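# Slide the red-taped fader to its tape mark

## Task

Move the knob of the fader that has red tape next to it until the knob sits level with the mark drawn on that tape, then release it; every other fader must stay where it is.

## Robot and tools

Robot: two arms, left_arm and right_arm, mounted on opposite sides of one table, each with six joints and a parallel gripper. The names do not say which side of any picture an arm appears on. Nothing may be pushed or knocked off the table, the two arms (mounts included) must not collide or press on each other, and drops, slips, slams and very hard shoves should be avoided. A loose object may occasionally get nudged by an outside disturbance.

Scene frame (used in the state line): origin at the table centre, +z up, table surface at z = +0.020 m, left_arm's base on the +y side. Positions are in metres, orientation as a wxyz quaternion, velocities in m/s and rad/s. The printed hand position can be somewhat wrong, especially when the arm is stretched far. The gripper's fingers extend along its own +x axis and close along its own y axis; the reported position is the spot between the finger pads, roughly 3 to 4 cm behind the fingertips.

Tool execute_actions, argument actions: a list holding at most one item, or empty. An empty list ({"actions": []}) just reports the current state. A motion item is {"rows": [...], "steps": n} with n from 1 to 15 (default 15), each step lasting 1/30 s. Each row is one absolute joint target for both arms together: exactly 14 numbers, first left_arm's waist, shoulder, elbow, wrist pitch, wrist yaw, wrist roll, gripper opening, then the same seven for right_arm. Send all 14 even when only one arm should move (repeat its current values to hold it). Joint values are target angles in radians, in the same units the Joint positions line prints, not offsets. One row is used per step; if rows run out, the last one keeps being applied. A wait item is {"steps": n} with no rows, n up to 300; it sends nothing new and returns after that many steps counted from the previous result. Optional pictures (true/false) chooses whether camera images come back; by default they do. A refused call moves nothing.

Joint ranges (radians, same for both arms): waist -3.054 to 3.054, shoulder 0.000 to 3.142, elbow 0.000 to 2.356, wrist pitch -1.571 to 1.571, wrist yaw -1.571 to 1.571, wrist roll -3.142 to 3.142. A target more than 0.010 beyond a range end, and also beyond the joint's last reported angle, gets the call refused. True ends may sit up to 0.010 off the listed ones; asking past a true end only drives the joint to that end, and the result may note "joint sent to its limit" (possibly about an earlier action). Missing that note does not prove there is room left.

Gripper opening: a number from -1 to 1, +1 fully open; empty fingers touch near -0.80, and values below that add nothing. Closing fully takes at least about 0.5 s. grip_measured reports the actual opening on this same scale; to keep hold of something, command a value well under grip_measured (lower means a firmer squeeze, limited to about 34 N per pad). Readings may be off by about 1 mm per gripper. Closing fast can squeeze harder than intended.

Motion limits: each step, a joint's target is clamped to within a set distance of its measured angle (0.211 rad for waist, shoulder, elbow; 0.213 wrist pitch; 0.267 wrist yaw; 0.228 wrist roll), and if the targets would move the gripper over 70 mm away from where it is, they are all pulled back. So large moves take several actions. Friction can leave a joint short of its target, and tiny changes may not move it; read Joint positions after each move. Between calls the arms keep heading to the last row sent, until everything has nearly stopped or a step was HELD.

Result lines: the state line `left_arm: ...` | `right_arm: ...` gives pose and velocity per gripper. Joint positions and Joint velocities list each arm's six joints then the finger-pad gap in metres (0.088 fully open). "joint command not followed" means a clearance check altered or blocked some joint targets; the rest of the row still ran. HELD marks steps whose row was not (fully) sent. A TORQUE FAULT (contact torque reaching a joint's load limit: waist 17.6, shoulder 21.8, elbow 21.7, wrist pitch 5.74, wrist yaw 5.72, wrist roll 5.36 N m, held weight included) freezes that arm for 10 s and drops the rest of the call, so push the fader gently. MOTOR HOT appears from 50 °C under sustained load; at 95 °C an OVER-TEMPERATURE FAULT holds the arm, and if it stays too hot for 30 to 60 s the arm loses power and goes limp. Avoid prolonged squeezing or straining.

Cameras (504x504 each): cam_head_left, cam_head_right, cam_high, cam_low, cam_left_wrist, cam_right_wrist. zoom_image takes camera (one of these names) and region [x0, y0, x1, y1] in pixels of that camera's latest image, origin top-left, at most 504 by 504; useful for checking the knob against the tape line.

finished_scene takes scene (the current scene's number) and ends it irreversibly; it is judged on whether the goal holds, then the next scene's task is given. Replying without any tool call ends everything. Typical order: look, locate the red-taped fader, bring one gripper to its knob, slide it to the tape mark with light force, release and move clear, verify with images, then call finished_scene.

Each tool is called after "Request:" as name(argument=value, ...) on one line, values as JSON.

## Session

Request:
execute_actions(actions=[])

Scene clock: 0.00 s of 4000.00 s.
left_arm: end_effector_position=(+0.2228, +0.3341, +0.2289) grip_measured=+0.829 end_effector_quat_wxyz=(+0.706, -0.375, +0.375, -0.469) end_effector_velocity=(+0.001, +0.002, -0.005) end_effector_angular_velocity=(+0.015, +0.021, +0.011) | right_arm: end_effector_position=(+0.0098, -0.1536, +0.4071) grip_measured=+0.840 end_effector_quat_wxyz=(+0.485, +0.025, -0.017, +0.874) end_effector_velocity=(+0.002, -0.000, -0.001) end_effector_angular_velocity=(+0.002, -0.007, -0.010)
Joint positions: left_arm=[ 1.038  1.089  0.076  0.81   0.489 -1.013  0.08 ] | right_arm=[-0.     0.854  0.655  0.258  0.    -0.006  0.08 ]
Joint velocities: left_arm=[ 0.002 -0.002 -0.002 -0.022 -0.007 -0.007 -0.   ] | right_arm=[-0.002 -0.007 -0.002 -0.007  0.007 -0.007  0.   ]
Motor temperatures (°C, as the motors report them): left_arm=[18 21 19 20 20 22] | right_arm=[20 19 20 20 21 19]
Heat: left arm: hottest wrist roll 22 °C (+0.0 °C/min); right arm: hottest wrist yaw 21 °C (+0.0 °C/min).

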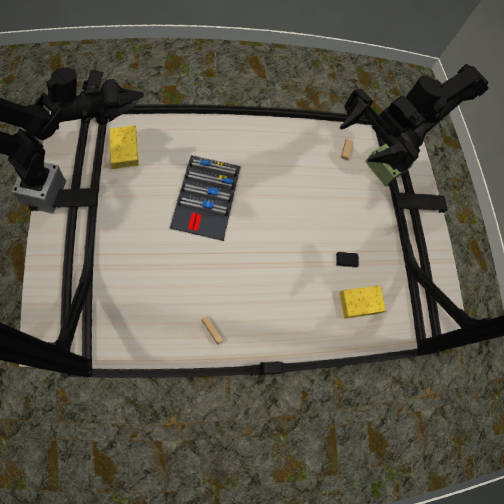

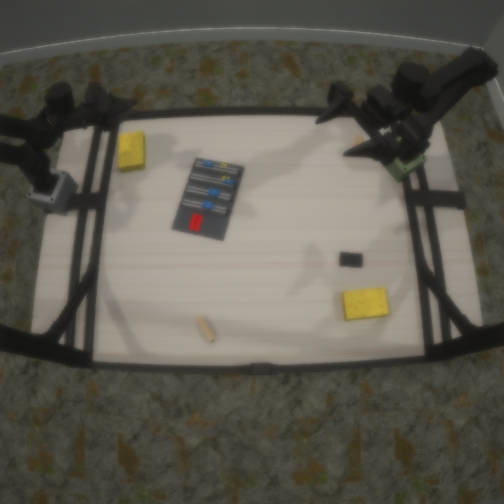

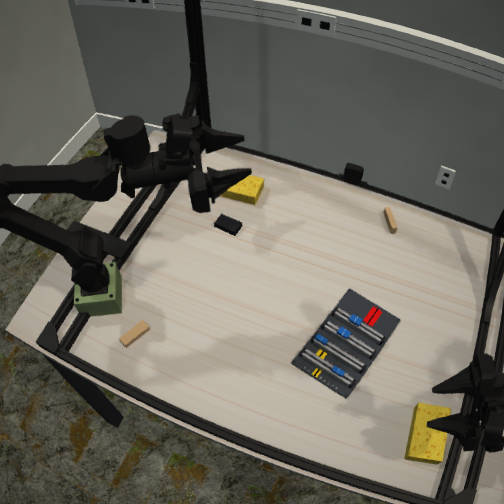

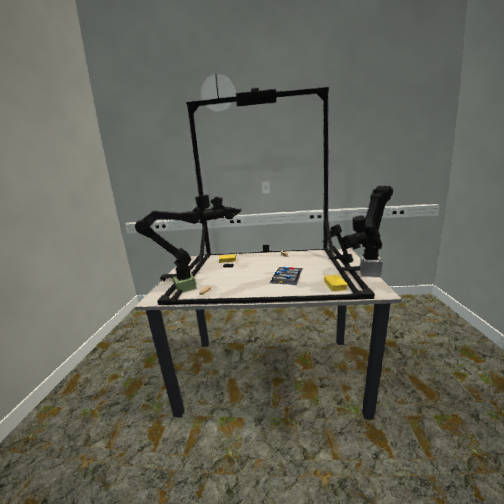

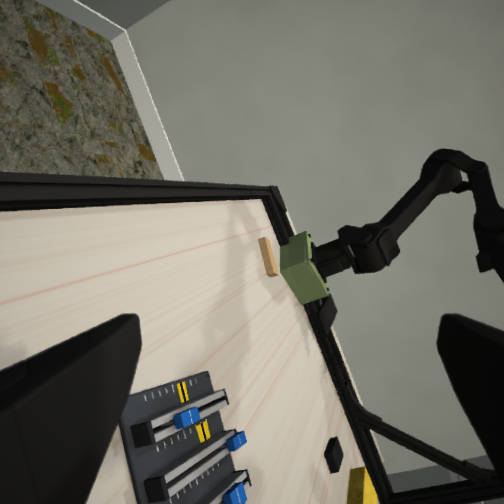

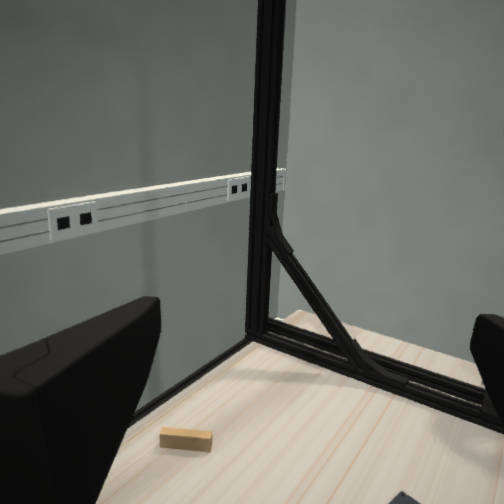

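Request:
zoom_image(camera="cam_head_left", region=[155,145,255,245])

Request:
zoom_image(camera="cam_high", region=[285,280,410,405])

Region (155, 145, 255, 245) of cam_head_left's 504x504 image, scaled by 5.040, with more detail than that image has.

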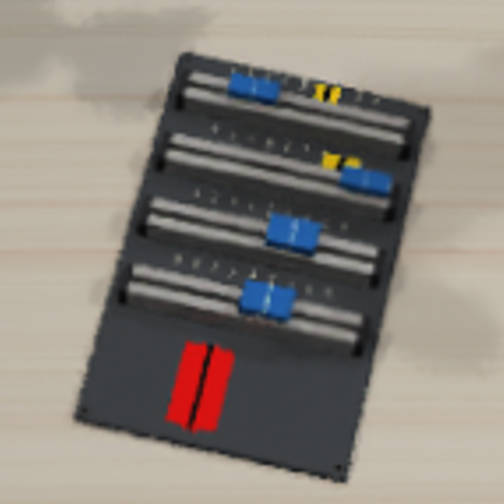

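Region (285, 280, 410, 405) of cam_high's 504x504 image, scaled by 4.032, with more detail than that image has.

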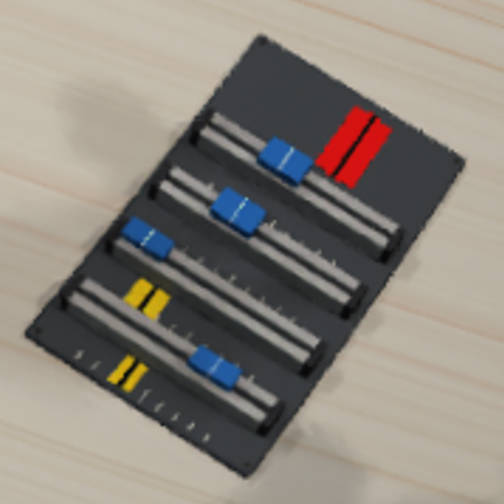

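Request:
execute_actions(actions=[{"rows":[[0.6,1.3,1.0,0,0,0,0.8,0,0.5,0.3,0.258,0,0,0.84]]}], pictures=false)

Request:
execute_actions(actions=[{"rows":[[0.17,2.2,1.95,-1.25,0,0,0.8,0,0.5,0.3,0.258,0,0,0.84]]}], pictures=false)

Request:
execute_actions(actions=[{"steps":60}])

Scene clock: 24.97 s of 4000.00 s.
left_arm: end_effector_position=(+0.2121, +0.2115, +0.3122) grip_measured=+0.800 end_effector_quat_wxyz=(+0.805, +0.057, +0.222, -0.547) end_effector_velocity=(+0.055, -0.173, +0.518) end_effector_angular_velocity=(-0.424, -1.617, -0.620) | right_arm: end_effector_position=(+0.0402, -0.2023, +0.3399) grip_measured=+0.840 end_effector_quat_wxyz=(+0.485, +0.028, -0.017, +0.874) end_effector_velocity=(+0.003, -0.006, +0.007) end_effector_angular_velocity=(+0.035, -0.005, +0.003)
Joint positions: left_arm=[ 0.607  1.294  0.807  0.053  0.011 -0.161  0.078] | right_arm=[-0.     0.508  0.317  0.256  0.    -0.002  0.08 ]
Joint velocities: left_arm=[-0.042  0.046  1.389 -0.403 -0.051  1.487 -0.   ] | right_arm=[-0.002 -0.046  0.002 -0.022 -0.007 -0.022 -0.   ]
Motor temperatures (°C, as the motors report them): left_arm=[18 21 21 23 20 22] | right_arm=[20 19 23 24 21 19]
Heat: left arm: hottest wrist pitch 23 °C (+2.4 °C/min); right arm: hottest wrist pitch 24 °C (+7.2 °C/min).
Steps of this call (steps 1 to 90: nothing new was sent; then 21.47 s passed at rest; steps 91 to 105: all 15 steps of this action). Readings (joint positions):
91: left_arm=[1.017 1.106 0.094 0.784 0.448 -0.982] | right_arm=[-0.000 0.835 0.638 0.264 0.000 -0.006]
92: left_arm=[0.959 1.152 0.142 0.715 0.372 -0.918] | right_arm=[-0.000 0.789 0.595 0.266 0.000 -0.005]
94: left_arm=[0.850 1.239 0.250 0.600 0.233 -0.802] | right_arm=[-0.000 0.668 0.488 0.260 0.000 -0.004]
98: left_arm=[0.665 1.285 0.451 0.377 0.068 -0.568] | right_arm=[-0.000 0.538 0.349 0.256 0.000 -0.003]
105: the state above

Scene clock: 25.47 s of 4000.00 s.
left_arm: end_effector_position=(+0.0407, +0.1149, +0.2307) grip_measured=+0.800 end_effector_quat_wxyz=(+0.589, +0.365, +0.340, -0.636) end_effector_velocity=(-0.043, -0.075, -0.300) end_effector_angular_velocity=(+1.622, -0.151, -0.096) | right_arm: end_effector_position=(+0.0404, -0.2027, +0.3395) grip_measured=+0.840 end_effector_quat_wxyz=(+0.485, +0.029, -0.017, +0.874) end_effector_velocity=(-0.002, -0.001, -0.001) end_effector_angular_velocity=(-0.009, +0.001, +0.020)
Joint positions: left_arm=[ 0.171  1.905  1.499 -0.638 -0.001 -0.008  0.078] | right_arm=[-0.     0.505  0.315  0.256  0.    -0.002  0.08 ]
Joint velocities: left_arm=[-0.081  1.536  1.585 -1.678 -0.007  0.022  0.   ] | right_arm=[-0.002  0.002  0.002 -0.007 -0.022  0.007 -0.   ]
Motor temperatures (°C, as the motors report them): left_arm=[18 21 21 23 20 22] | right_arm=[20 19 23 24 21 19]
Heat: left arm: hottest wrist pitch 23 °C (+2.4 °C/min); right arm: hottest wrist pitch 24 °C (+7.1 °C/min).
Steps of this call (steps 1 to 15: all 15 steps of this action). Readings (joint positions):
1: left_arm=[0.596 1.309 0.853 0.029 -0.001 -0.123] | right_arm=[-0.000 0.507 0.317 0.256 0.000 -0.002]
2: left_arm=[0.560 1.333 0.905 -0.007 -0.008 -0.098] | right_arm=[-0.000 0.506 0.317 0.256 0.000 -0.002]
4: left_arm=[0.477 1.400 0.996 -0.090 -0.006 -0.063] | right_arm=[-0.000 0.505 0.316 0.256 0.000 -0.002]
8: left_arm=[0.318 1.558 1.140 -0.259 -0.006 -0.030] | right_arm=[-0.000 0.505 0.315 0.256 0.000 -0.002]
15: the state above

Scene clock: 27.47 s of 4000.00 s.
left_arm: end_effector_position=(+0.0423, +0.1394, +0.2041) grip_measured=+0.800 end_effector_quat_wxyz=(+0.496, +0.502, +0.464, -0.536) end_effector_velocity=(-0.002, +0.002, -0.002) end_effector_angular_velocity=(+0.013, +0.006, -0.010) | right_arm: end_effector_position=(+0.0404, -0.2027, +0.3395) grip_measured=+0.840 end_effector_quat_wxyz=(+0.485, +0.029, -0.017, +0.874) end_effector_velocity=(-0.000, -0.000, -0.002) end_effector_angular_velocity=(-0.010, +0.002, +0.005)
Joint positions: left_arm=[ 0.17   2.194  1.937 -1.248 -0.001 -0.006  0.078] | right_arm=[-0.     0.505  0.315  0.257  0.    -0.002  0.08 ]
Joint velocities: left_arm=[-0.002  0.002 -0.002 -0.007  0.007  0.007  0.   ] | right_arm=[-0.002 -0.002 -0.002 -0.007 -0.007  0.007 -0.   ]
Motor temperatures (°C, as the motors report them): left_arm=[18 22 21 23 20 22] | right_arm=[20 19 23 24 21 19]
Heat: left arm: hottest wrist pitch 23 °C (+2.2 °C/min); right arm: hottest wrist pitch 24 °C (+6.6 °C/min).
Steps of this call (steps 1 to 45: the robot went on to your last target; steps 46 to 60: nothing new was sent). Readings (joint positions):
1: left_arm=[0.170 1.956 1.552 -0.693 -0.001 -0.007] | right_arm=[-0.000 0.505 0.315 0.256 0.000 -0.002]
2: left_arm=[0.170 2.007 1.604 -0.748 -0.001 -0.007] | right_arm=[-0.000 0.505 0.315 0.256 0.000 -0.002]
4: left_arm=[0.170 2.100 1.707 -0.858 -0.001 -0.006] | right_arm=[-0.000 0.505 0.315 0.256 0.000 -0.002]
8: left_arm=[0.170 2.192 1.864 -1.080 -0.001 -0.006] | right_arm=[-0.000 0.505 0.315 0.256 0.000 -0.002]
60: the state above
All arms were judged still, so your last target was given up. Only a new action makes them travel on or press farther. Fingers that are still opening or closing keep moving.

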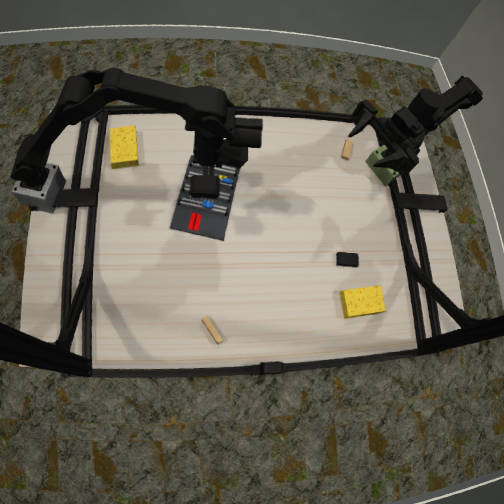

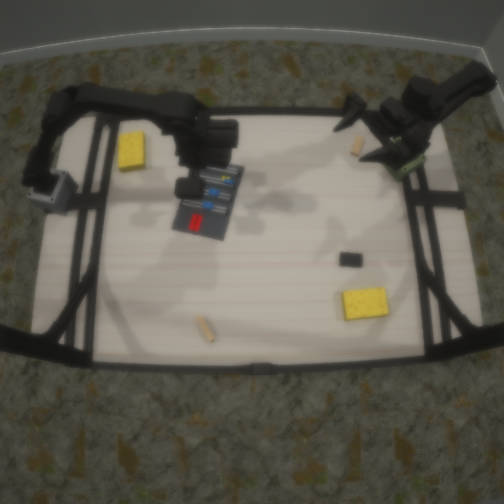

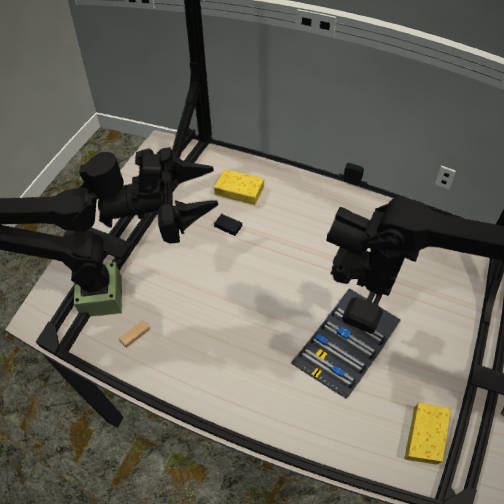

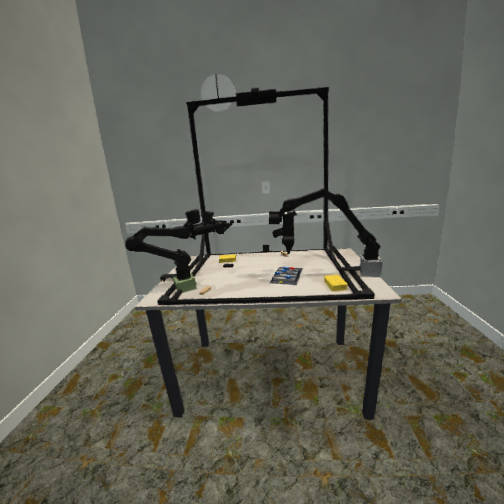

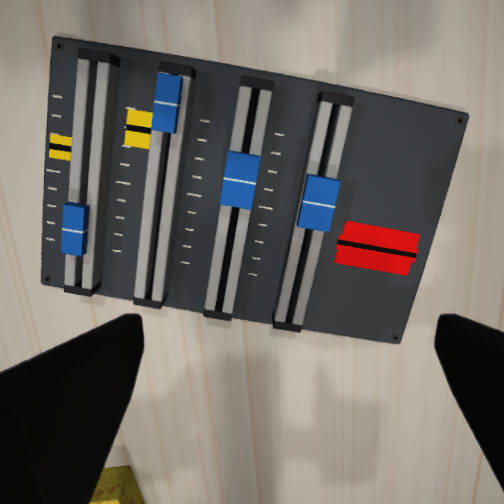

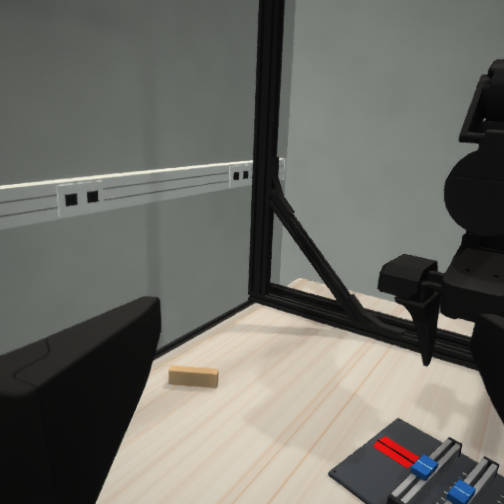

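Request:
execute_actions(actions=[{"rows":[[0.11,2.33,1.89,-1.12,0,1.68,1,0,0.5,0.3,0.258,0,0,0.84]]}], pictures=false)

Request:
execute_actions(actions=[{"steps":25}])

Scene clock: 36.63 s of 4000.00 s.
left_arm: end_effector_position=(+0.0135, +0.1317, +0.1351) grip_measured=+0.991 end_effector_quat_wxyz=(+0.207, +0.676, +0.200, -0.678) end_effector_velocity=(+0.007, +0.004, +0.000) end_effector_angular_velocity=(+0.020, -0.029, -1.724) | right_arm: end_effector_position=(+0.0404, -0.2027, +0.3392) grip_measured=+0.840 end_effector_quat_wxyz=(+0.485, +0.028, -0.017, +0.874) end_effector_velocity=(+0.002, +0.001, -0.002) end_effector_angular_velocity=(-0.010, +0.003, -0.009)
Joint positions: left_arm=[ 0.108  2.33   1.892 -1.121 -0.001  0.842  0.088] | right_arm=[-0.     0.504  0.314  0.257  0.    -0.002  0.08 ]
Joint velocities: left_arm=[ 0.012 -0.002 -0.002 -0.022 -0.007  1.736  0.   ] | right_arm=[-0.002 -0.002 -0.002 -0.007  0.007  0.007 -0.   ]
Motor temperatures (°C, as the motors report them): left_arm=[18 24 22 23 20 22] | right_arm=[20 19 24 25 21 19]
Heat: left arm: hottest shoulder 24 °C (+3.3 °C/min); right arm: hottest wrist pitch 25 °C (+6.6 °C/min).
Steps of this call (steps 1 to 90: nothing new was sent; then 5.67 s passed at rest; steps 91 to 105: all 15 steps of this action). Readings (joint positions):
91: left_arm=[0.169 2.202 1.935 -1.242 -0.001 0.022] | right_arm=[-0.000 0.504 0.314 0.257 0.000 -0.002]
92: left_arm=[0.163 2.215 1.933 -1.205 -0.001 0.085] | right_arm=[-0.000 0.504 0.314 0.257 0.000 -0.002]
94: left_arm=[0.140 2.250 1.930 -1.152 -0.001 0.200] | right_arm=[-0.000 0.504 0.314 0.257 0.000 -0.002]
98: left_arm=[0.107 2.317 1.900 -1.134 -0.001 0.433] | right_arm=[-0.000 0.504 0.314 0.257 0.000 -0.002]
105: the state above

Scene clock: 37.47 s of 4000.00 s.
left_arm: end_effector_position=(+0.0136, +0.1316, +0.1351) grip_measured=+0.992 end_effector_quat_wxyz=(-0.083, +0.702, -0.091, -0.701) end_effector_velocity=(-0.004, +0.006, +0.000) end_effector_angular_velocity=(+0.023, +0.004, -0.015) | right_arm: end_effector_position=(+0.0404, -0.2027, +0.3392) grip_measured=+0.840 end_effector_quat_wxyz=(+0.485, +0.028, -0.017, +0.874) end_effector_velocity=(+0.001, -0.001, +0.002) end_effector_angular_velocity=(+0.014, -0.000, -0.001)
Joint positions: left_arm=[ 0.108  2.33   1.892 -1.121 -0.001  1.673  0.088] | right_arm=[-0.     0.504  0.314  0.257  0.    -0.002  0.08 ]
Joint velocities: left_arm=[-0.007 -0.002 -0.002 -0.022  0.007  0.007  0.   ] | right_arm=[-0.007 -0.007 -0.002  0.007 -0.007 -0.007  0.   ]
Motor temperatures (°C, as the motors report them): left_arm=[18 25 22 23 20 22] | right_arm=[20 19 24 25 21 19]
Heat: left arm: hottest shoulder 25 °C (+4.8 °C/min); right arm: hottest wrist pitch 25 °C (+6.4 °C/min).
Steps of this call (steps 1 to 25: the robot went on to your last target). Readings (joint positions):
1: left_arm=[0.108 2.330 1.892 -1.121 -0.001 0.900] | right_arm=[-0.000 0.504 0.314 0.257 0.000 -0.002]
2: left_arm=[0.108 2.330 1.892 -1.121 -0.001 0.960] | right_arm=[-0.000 0.504 0.314 0.257 0.000 -0.002]
4: left_arm=[0.108 2.330 1.892 -1.121 -0.001 1.077] | right_arm=[-0.000 0.504 0.314 0.257 0.000 -0.002]
8: left_arm=[0.108 2.330 1.892 -1.121 -0.001 1.312] | right_arm=[-0.000 0.504 0.314 0.257 0.000 -0.002]
25: the state above

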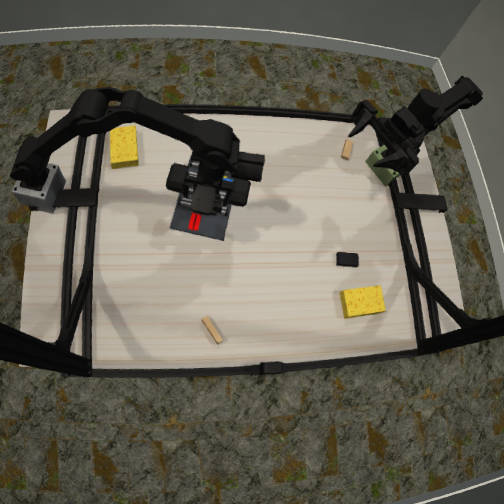

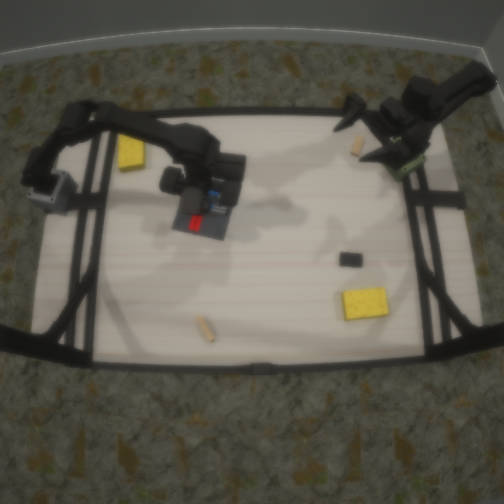

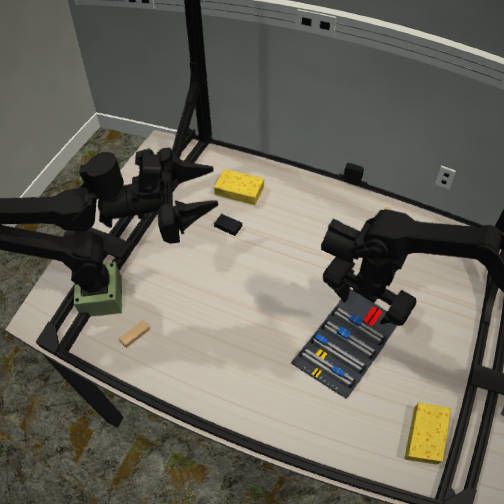

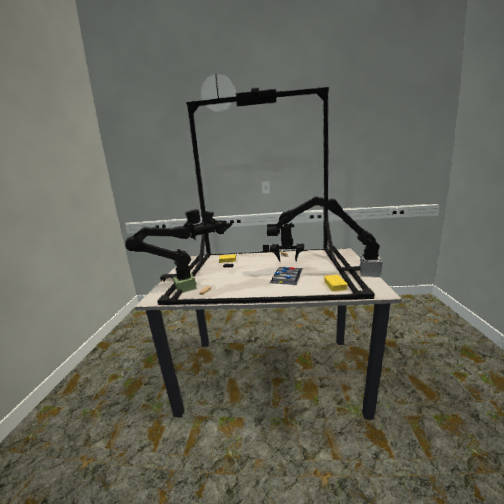

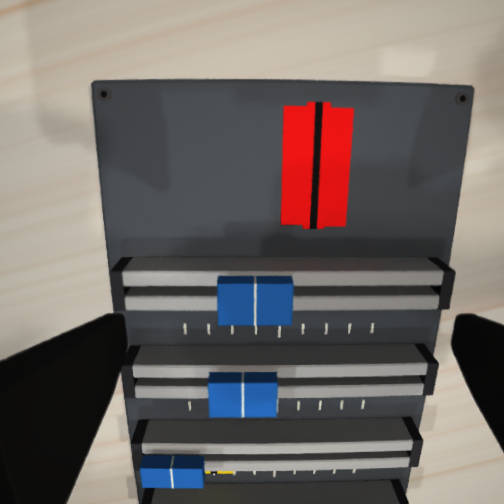

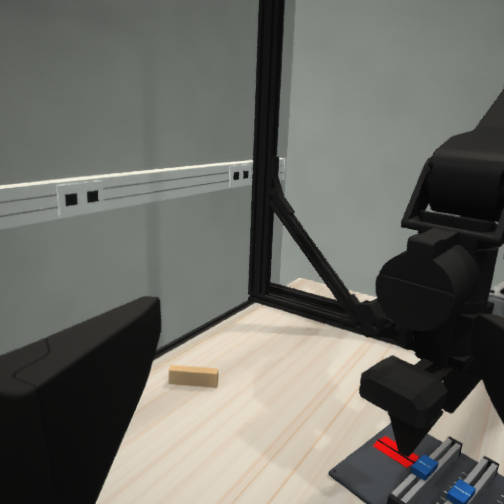

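Request:
execute_actions(actions=[{"rows":[[0.145,2.292,1.72,-0.99,0,1.72,1,0,0.5,0.3,0.258,0,0,0.84]]}])

Scene clock: 48.63 s of 4000.00 s.
left_arm: end_effector_position=(+0.0325, +0.1454, +0.1052) grip_measured=+0.992 end_effector_quat_wxyz=(-0.088, +0.702, -0.088, -0.701) end_effector_velocity=(+0.005, +0.006, -0.003) end_effector_angular_velocity=(+0.020, -0.024, +0.010) | right_arm: end_effector_position=(+0.0404, -0.2027, +0.3388) grip_measured=+0.840 end_effector_quat_wxyz=(+0.485, +0.028, -0.017, +0.874) end_effector_velocity=(+0.002, +0.001, -0.002) end_effector_angular_velocity=(-0.003, -0.010, -0.010)
Joint positions: left_arm=[ 0.147  2.308  1.731 -0.993 -0.001  1.714  0.088] | right_arm=[-0.     0.504  0.313  0.257  0.    -0.002  0.08 ]
Joint velocities: left_arm=[ 0.002 -0.002 -0.017 -0.007 -0.022 -0.007 -0.   ] | right_arm=[-0.002 -0.002 -0.002 -0.007  0.007 -0.007 -0.   ]
Motor temperatures (°C, as the motors report them): left_arm=[18 28 22 22 20 22] | right_arm=[20 19 24 26 21 19]
Heat: left arm: hottest shoulder 28 °C (+7.4 °C/min); right arm: hottest wrist pitch 26 °C (+6.2 °C/min).
Steps of this call (steps 1 to 30: the robot went on to your last target; steps 31 to 90: nothing new was sent; then 7.67 s passed at rest; steps 91 to 105: all 15 steps of this action). Readings (joint positions):
91: left_arm=[0.109 2.328 1.874 -1.099 -0.001 1.681] | right_arm=[-0.000 0.504 0.313 0.257 0.000 -0.002]
92: left_arm=[0.113 2.317 1.837 -1.057 -0.001 1.691] | right_arm=[-0.000 0.504 0.313 0.257 0.000 -0.002]
94: left_arm=[0.127 2.309 1.785 -1.032 -0.001 1.703] | right_arm=[-0.000 0.504 0.313 0.257 0.000 -0.002]
98: left_arm=[0.146 2.309 1.734 -1.005 -0.001 1.711] | right_arm=[-0.000 0.504 0.313 0.257 0.000 -0.002]
105: the state above

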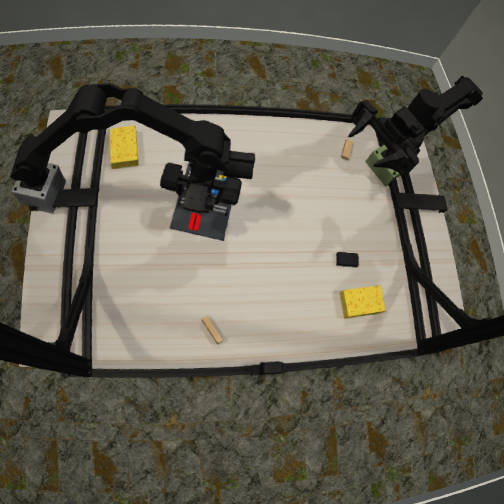

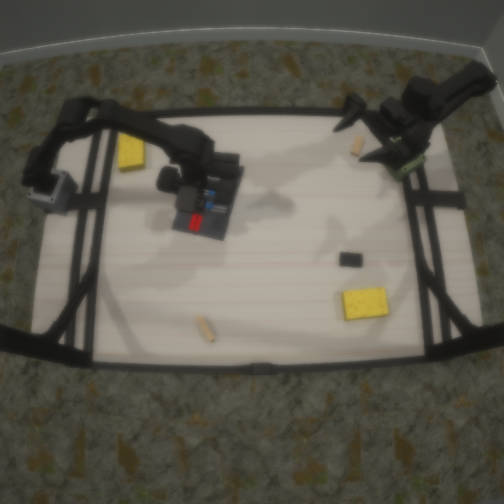

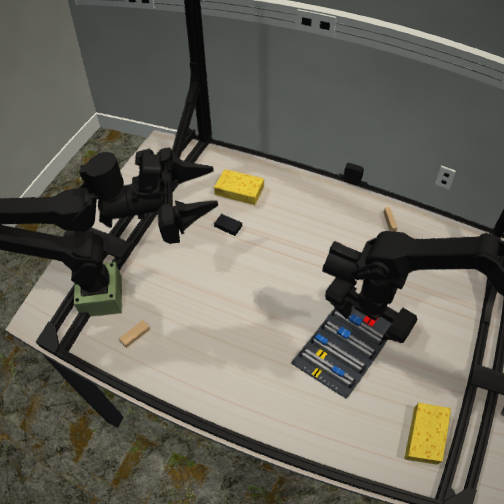

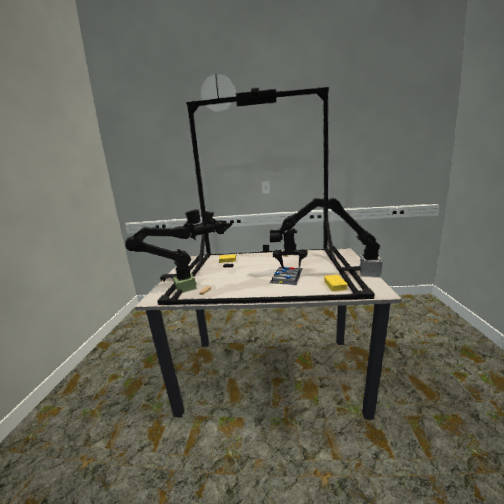

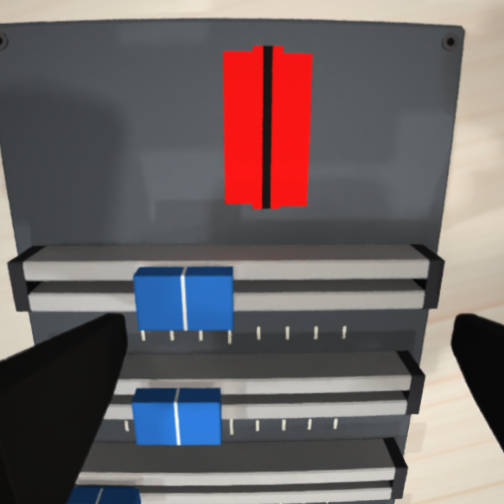

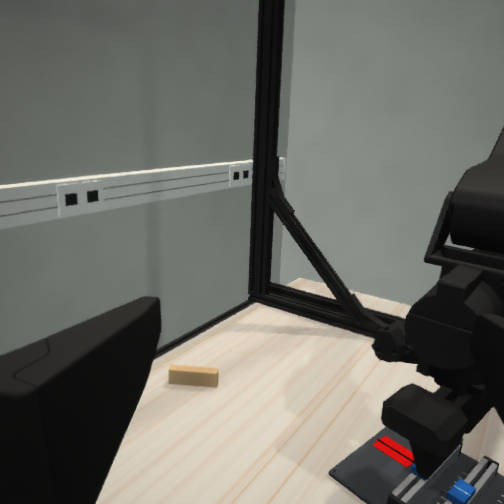

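Request:
execute_actions(actions=[{"rows":[[0.147,2.33,1.745,-0.98,0,1.72,1,0,0.5,0.3,0.258,0,0,0.84]]}])

Scene clock: 54.10 s of 4000.00 s.
left_arm: end_effector_position=(+0.0323, +0.1430, +0.1039) grip_measured=+0.992 end_effector_quat_wxyz=(-0.085, +0.702, -0.091, -0.701) end_effector_velocity=(+0.000, +0.003, -0.002) end_effector_angular_velocity=(+0.011, -0.009, +0.005) | right_arm: end_effector_position=(+0.0404, -0.2027, +0.3387) grip_measured=+0.840 end_effector_quat_wxyz=(+0.485, +0.028, -0.017, +0.874) end_effector_velocity=(+0.000, -0.001, +0.002) end_effector_angular_velocity=(+0.007, +0.012, +0.005)
Joint positions: left_arm=[ 0.147  2.312  1.732 -0.982 -0.001  1.715  0.088] | right_arm=[-0.     0.504  0.313  0.257  0.    -0.002  0.08 ]
Joint velocities: left_arm=[-0.002  0.002 -0.002 -0.007 -0.007 -0.007 -0.   ] | right_arm=[-0.002 -0.007 -0.002  0.007 -0.007  0.007 -0.   ]
Motor temperatures (°C, as the motors report them): left_arm=[18 30 22 22 20 22] | right_arm=[20 19 24 27 21 19]
Heat: left arm: hottest shoulder 30 °C (+8.9 °C/min); right arm: hottest wrist pitch 27 °C (+6.7 °C/min).
Steps of this call (steps 1 to 15: the robot went on to your last target; steps 16 to 90: nothing new was sent; then 1.97 s passed at rest; steps 91 to 105: all 15 steps of this action). Readings (joint positions):
91: left_arm=[0.147 2.308 1.730 -0.991 -0.001 1.715] | right_arm=[-0.000 0.504 0.313 0.257 0.000 -0.002]
92: left_arm=[0.147 2.308 1.730 -0.988 -0.001 1.715] | right_arm=[-0.000 0.504 0.313 0.257 0.000 -0.002]
94: left_arm=[0.147 2.308 1.730 -0.985 -0.001 1.715] | right_arm=[-0.000 0.504 0.313 0.257 0.000 -0.002]
98: left_arm=[0.147 2.309 1.731 -0.983 -0.001 1.715] | right_arm=[-0.000 0.504 0.313 0.257 0.000 -0.002]
105: the state above

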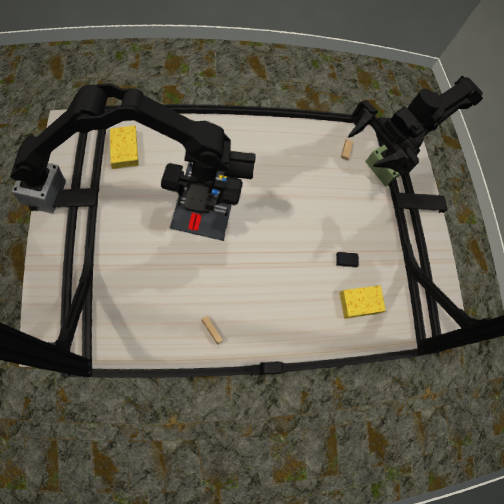

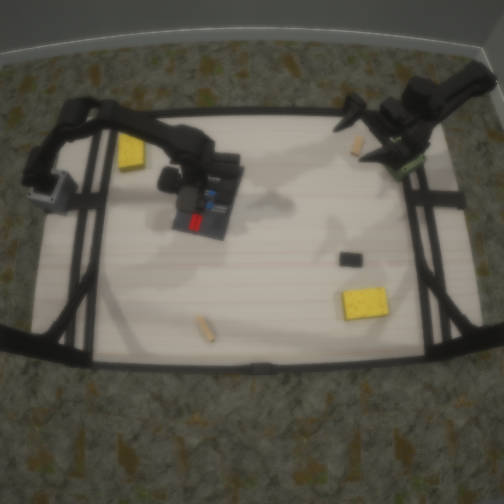

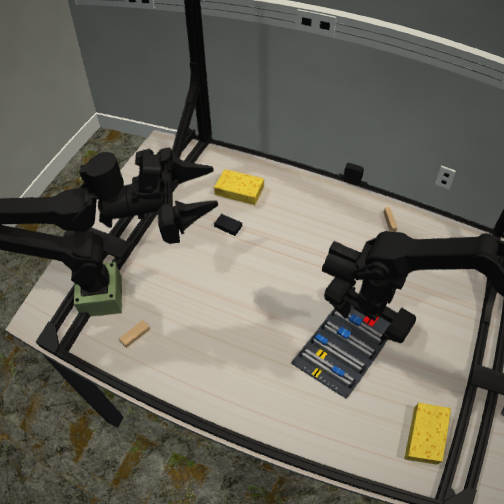

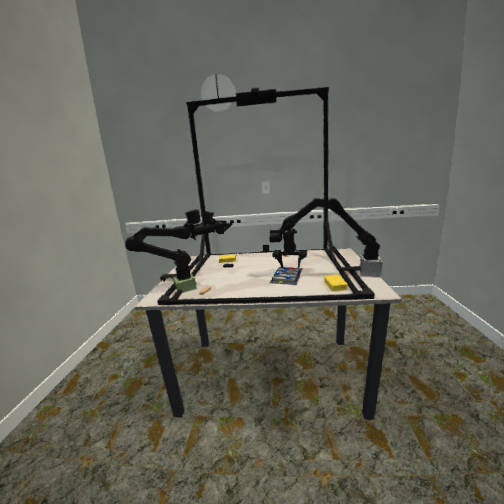

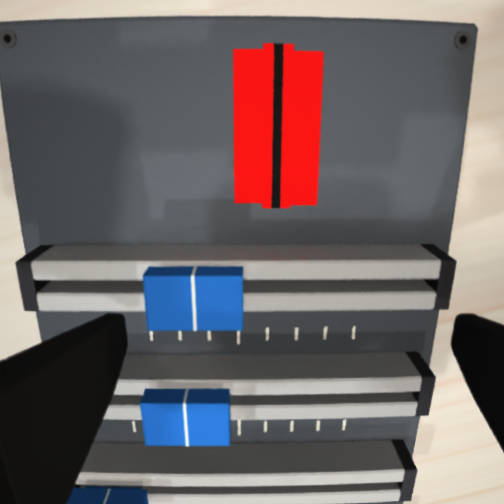

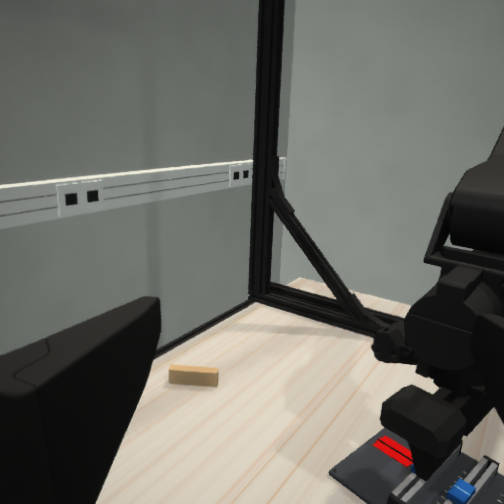

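Request:
execute_actions(actions=[{"rows":[[0.147,2.352,1.732,-0.968,0,1.72,1,0,0.5,0.3,0.258,0,0,0.84]]}])

Scene clock: 57.23 s of 4000.00 s.
left_arm: end_effector_position=(+0.0323, +0.1428, +0.0938) grip_measured=+0.992 end_effector_quat_wxyz=(-0.090, +0.702, -0.087, -0.701) end_effector_velocity=(+0.003, +0.002, -0.002) end_effector_angular_velocity=(+0.010, -0.023, +0.019) | right_arm: end_effector_position=(+0.0404, -0.2027, +0.3384) grip_measured=+0.840 end_effector_quat_wxyz=(+0.485, +0.028, -0.017, +0.874) end_effector_velocity=(+0.001, +0.000, -0.005) end_effector_angular_velocity=(-0.015, -0.018, -0.000)
Joint positions: left_arm=[ 0.147  2.337  1.732 -0.97  -0.001  1.715  0.088] | right_arm=[-0.     0.504  0.312  0.257  0.    -0.002  0.08 ]
Joint velocities: left_arm=[-0.002  0.002 -0.002 -0.007 -0.022 -0.022 -0.   ] | right_arm=[-0.007 -0.002 -0.002 -0.022 -0.007 -0.007 -0.   ]
Motor temperatures (°C, as the motors report them): left_arm=[18 30 22 22 20 22] | right_arm=[20 19 24 27 21 19]
Heat: left arm: hottest shoulder 30 °C (+8.4 °C/min); right arm: hottest wrist pitch 27 °C (+6.3 °C/min).
Steps of this call (steps 1 to 15: the robot went on to your last target; steps 16 to 79: nothing new was sent; steps 80 to 94: all 15 steps of this action). Readings (joint positions):
80: left_arm=[0.147 2.314 1.732 -0.981 -0.001 1.715] | right_arm=[-0.000 0.504 0.312 0.257 0.000 -0.002]
81: left_arm=[0.147 2.317 1.732 -0.977 -0.001 1.715] | right_arm=[-0.000 0.504 0.312 0.257 0.000 -0.002]
83: left_arm=[0.147 2.324 1.732 -0.972 -0.001 1.715] | right_arm=[-0.000 0.504 0.312 0.257 0.000 -0.002]
87: left_arm=[0.147 2.336 1.732 -0.971 -0.001 1.715] | right_arm=[-0.000 0.504 0.312 0.257 0.000 -0.002]
94: the state above

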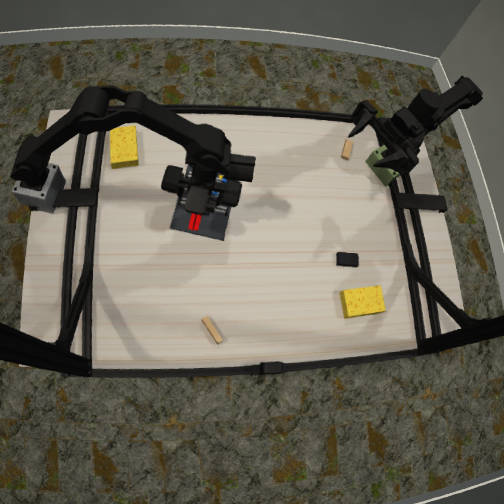

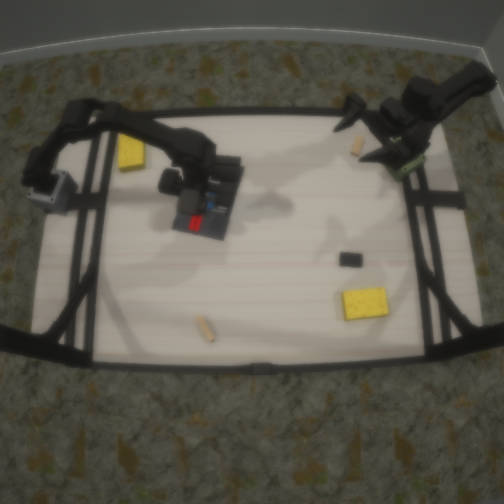

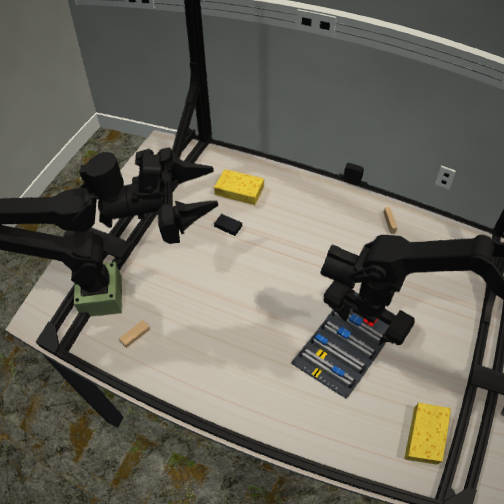

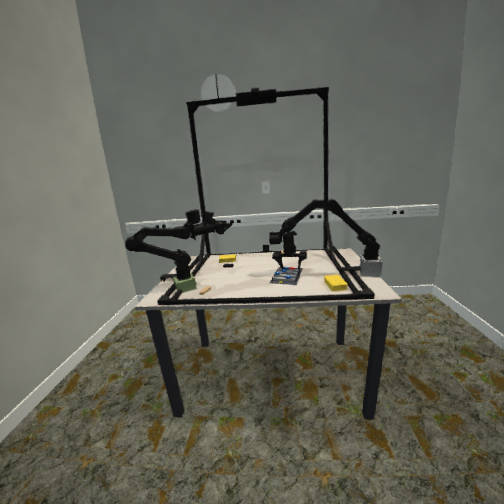

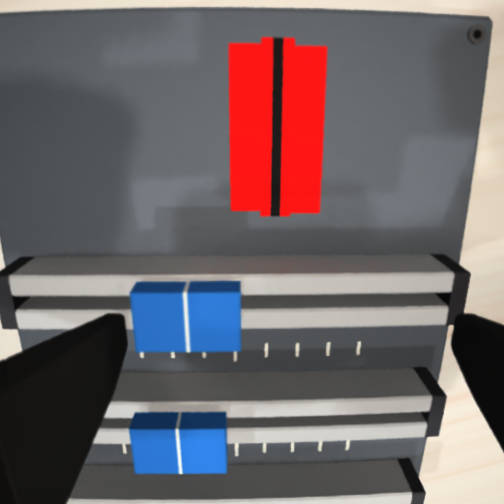

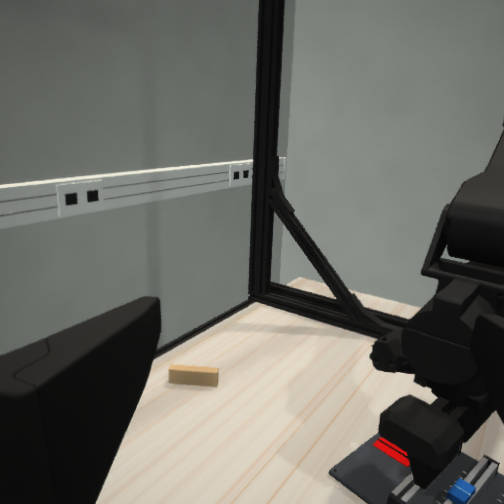

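Request:
execute_actions(actions=[{"rows":[[0.147,2.364,1.732,-0.96,0,1.72,0.95,0,0.5,0.3,0.258,0,0,0.84]],"steps":10}], pictures=false)

Request:
execute_actions(actions=[{"rows":[[0.147,2.35,1.732,-0.96,0,1.72,0.8,0,0.5,0.3,0.258,0,0,0.84],[0.147,2.35,1.732,-0.96,0,1.72,0.7,0,0.5,0.3,0.258,0,0,0.84],[0.147,2.35,1.732,-0.96,0,1.72,0.6,0,0.5,0.3,0.258,0,0,0.84],[0.147,2.35,1.732,-0.96,0,1.72,0.5,0,0.5,0.3,0.258,0,0,0.84],[0.147,2.35,1.732,-0.96,0,1.72,0.3,0,0.5,0.3,0.258,0,0,0.84]]}])

Scene clock: 64.80 s of 4000.00 s.
left_arm: end_effector_position=(+0.0322, +0.1420, +0.0922) grip_measured=+0.951 end_effector_quat_wxyz=(-0.089, +0.702, -0.088, -0.701) end_effector_velocity=(+0.000, +0.001, +0.002) end_effector_angular_velocity=(+0.002, -0.008, +0.005) | right_arm: end_effector_position=(+0.0404, -0.2028, +0.3383) grip_measured=+0.840 end_effector_quat_wxyz=(+0.485, +0.028, -0.017, +0.874) end_effector_velocity=(-0.002, -0.001, -0.004) end_effector_angular_velocity=(-0.006, -0.014, +0.019)
Joint positions: left_arm=[ 0.147  2.34   1.732 -0.964 -0.001  1.715  0.086] | right_arm=[-0.     0.504  0.312  0.257  0.    -0.002  0.08 ]
Joint velocities: left_arm=[-0.002 -0.002  0.002 -0.007 -0.007 -0.007 -0.001] | right_arm=[-0.002 -0.002 -0.007 -0.007 -0.022 -0.007 -0.   ]
Motor temperatures (°C, as the motors report them): left_arm=[18 31 22 22 20 22] | right_arm=[20 19 24 27 21 19]
Heat: left arm: hottest shoulder 31 °C (+9.0 °C/min); right arm: hottest wrist pitch 27 °C (+6.0 °C/min).
Steps of this call (steps 1 to 15: the robot went on to your last target; steps 16 to 90: nothing new was sent; then 4.23 s passed at rest; steps 91 to 100: all 10 steps of this action). Readings (joint positions):
91: left_arm=[0.147 2.338 1.732 -0.969 -0.001 1.715] | right_arm=[-0.000 0.504 0.312 0.257 0.000 -0.002]
92: left_arm=[0.147 2.339 1.732 -0.967 -0.001 1.715] | right_arm=[-0.000 0.504 0.312 0.257 0.000 -0.002]
94: left_arm=[0.147 2.340 1.732 -0.965 -0.001 1.715] | right_arm=[-0.000 0.504 0.312 0.257 0.000 -0.002]
98: left_arm=[0.147 2.340 1.732 -0.964 -0.001 1.715] | right_arm=[-0.000 0.504 0.312 0.257 0.000 -0.002]
100: the state above

Scene clock: 65.30 s of 4000.00 s.
left_arm: end_effector_position=(+0.0318, +0.1408, +0.0922) grip_measured=+0.309 end_effector_quat_wxyz=(-0.087, +0.702, -0.091, -0.701) end_effector_velocity=(+0.005, +0.002, +0.000) end_effector_angular_velocity=(+0.005, -0.023, +0.010) | right_arm: end_effector_position=(+0.0404, -0.2028, +0.3383) grip_measured=+0.840 end_effector_quat_wxyz=(+0.485, +0.028, -0.017, +0.874) end_effector_velocity=(-0.001, +0.000, -0.003) end_effector_angular_velocity=(-0.006, -0.013, +0.004)
Joint positions: left_arm=[ 0.147  2.34   1.732 -0.958 -0.     1.716  0.054] | right_arm=[-0.     0.504  0.312  0.257  0.    -0.002  0.08 ]
Joint velocities: left_arm=[ 0.002 -0.002 -0.002 -0.007 -0.022 -0.007 -0.005] | right_arm=[-0.002  0.002 -0.002 -0.007 -0.007 -0.007  0.   ]
Motor temperatures (°C, as the motors report them): left_arm=[18 31 22 22 20 22] | right_arm=[20 19 24 27 21 19]
Heat: left arm: hottest shoulder 31 °C (+9.1 °C/min); right arm: hottest wrist pitch 27 °C (+6.1 °C/min).
Steps of this call (steps 1 to 15: all 15 steps of this action). Readings (joint positions):
1: left_arm=[0.147 2.340 1.732 -0.962 -0.001 1.715] | right_arm=[-0.000 0.504 0.312 0.257 0.000 -0.002]
2: left_arm=[0.147 2.340 1.732 -0.960 -0.001 1.716] | right_arm=[-0.000 0.504 0.312 0.257 0.000 -0.002]
4: left_arm=[0.147 2.340 1.732 -0.957 -0.001 1.716] | right_arm=[-0.000 0.504 0.312 0.257 0.000 -0.002]
8: left_arm=[0.147 2.340 1.732 -0.957 -0.000 1.716] | right_arm=[-0.000 0.504 0.312 0.257 0.000 -0.002]
15: the state above

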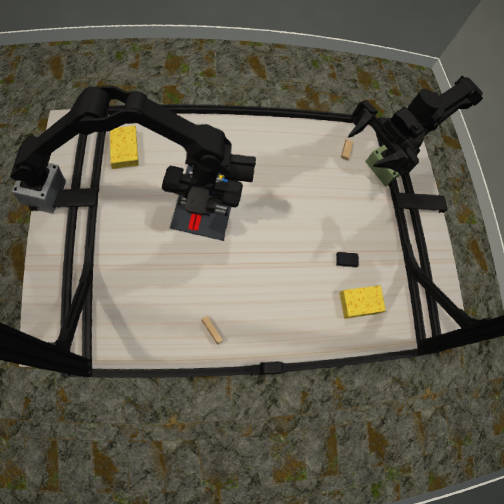

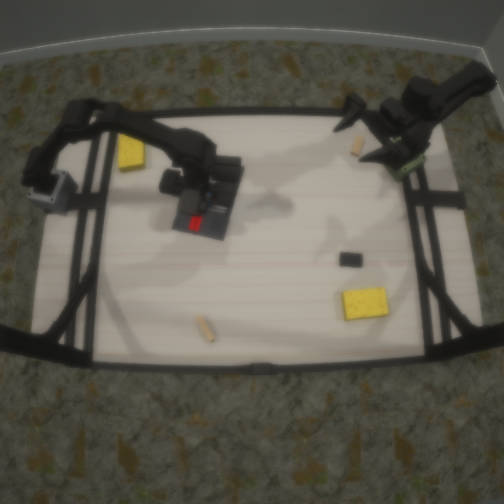

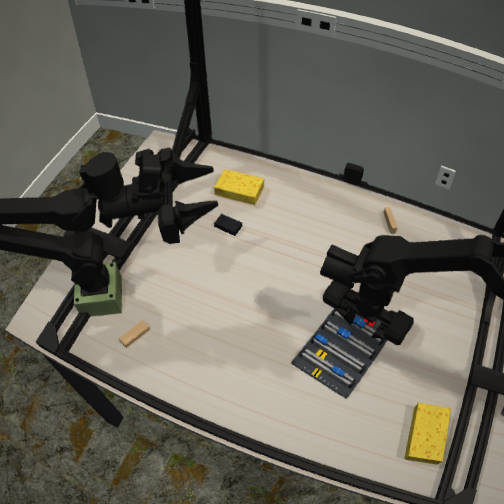

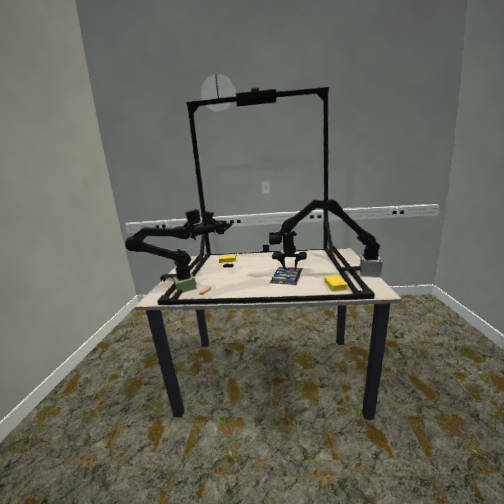

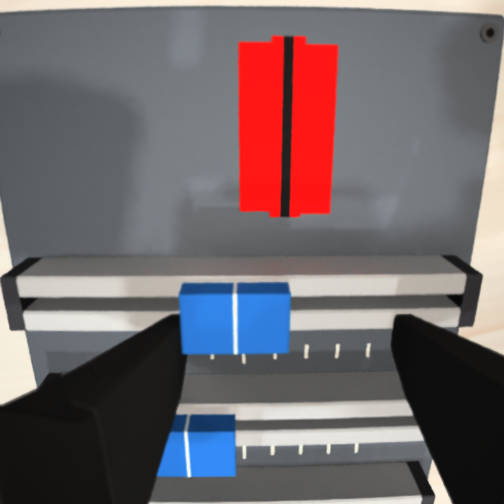

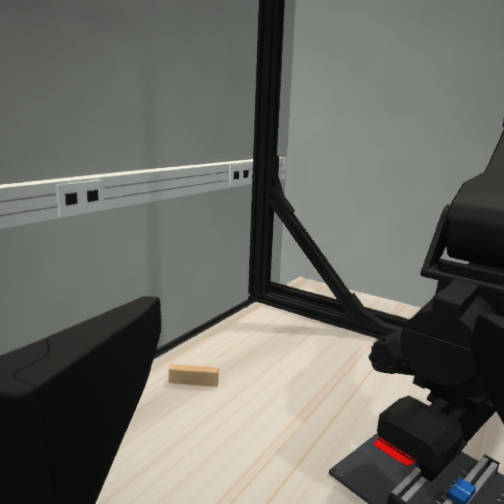

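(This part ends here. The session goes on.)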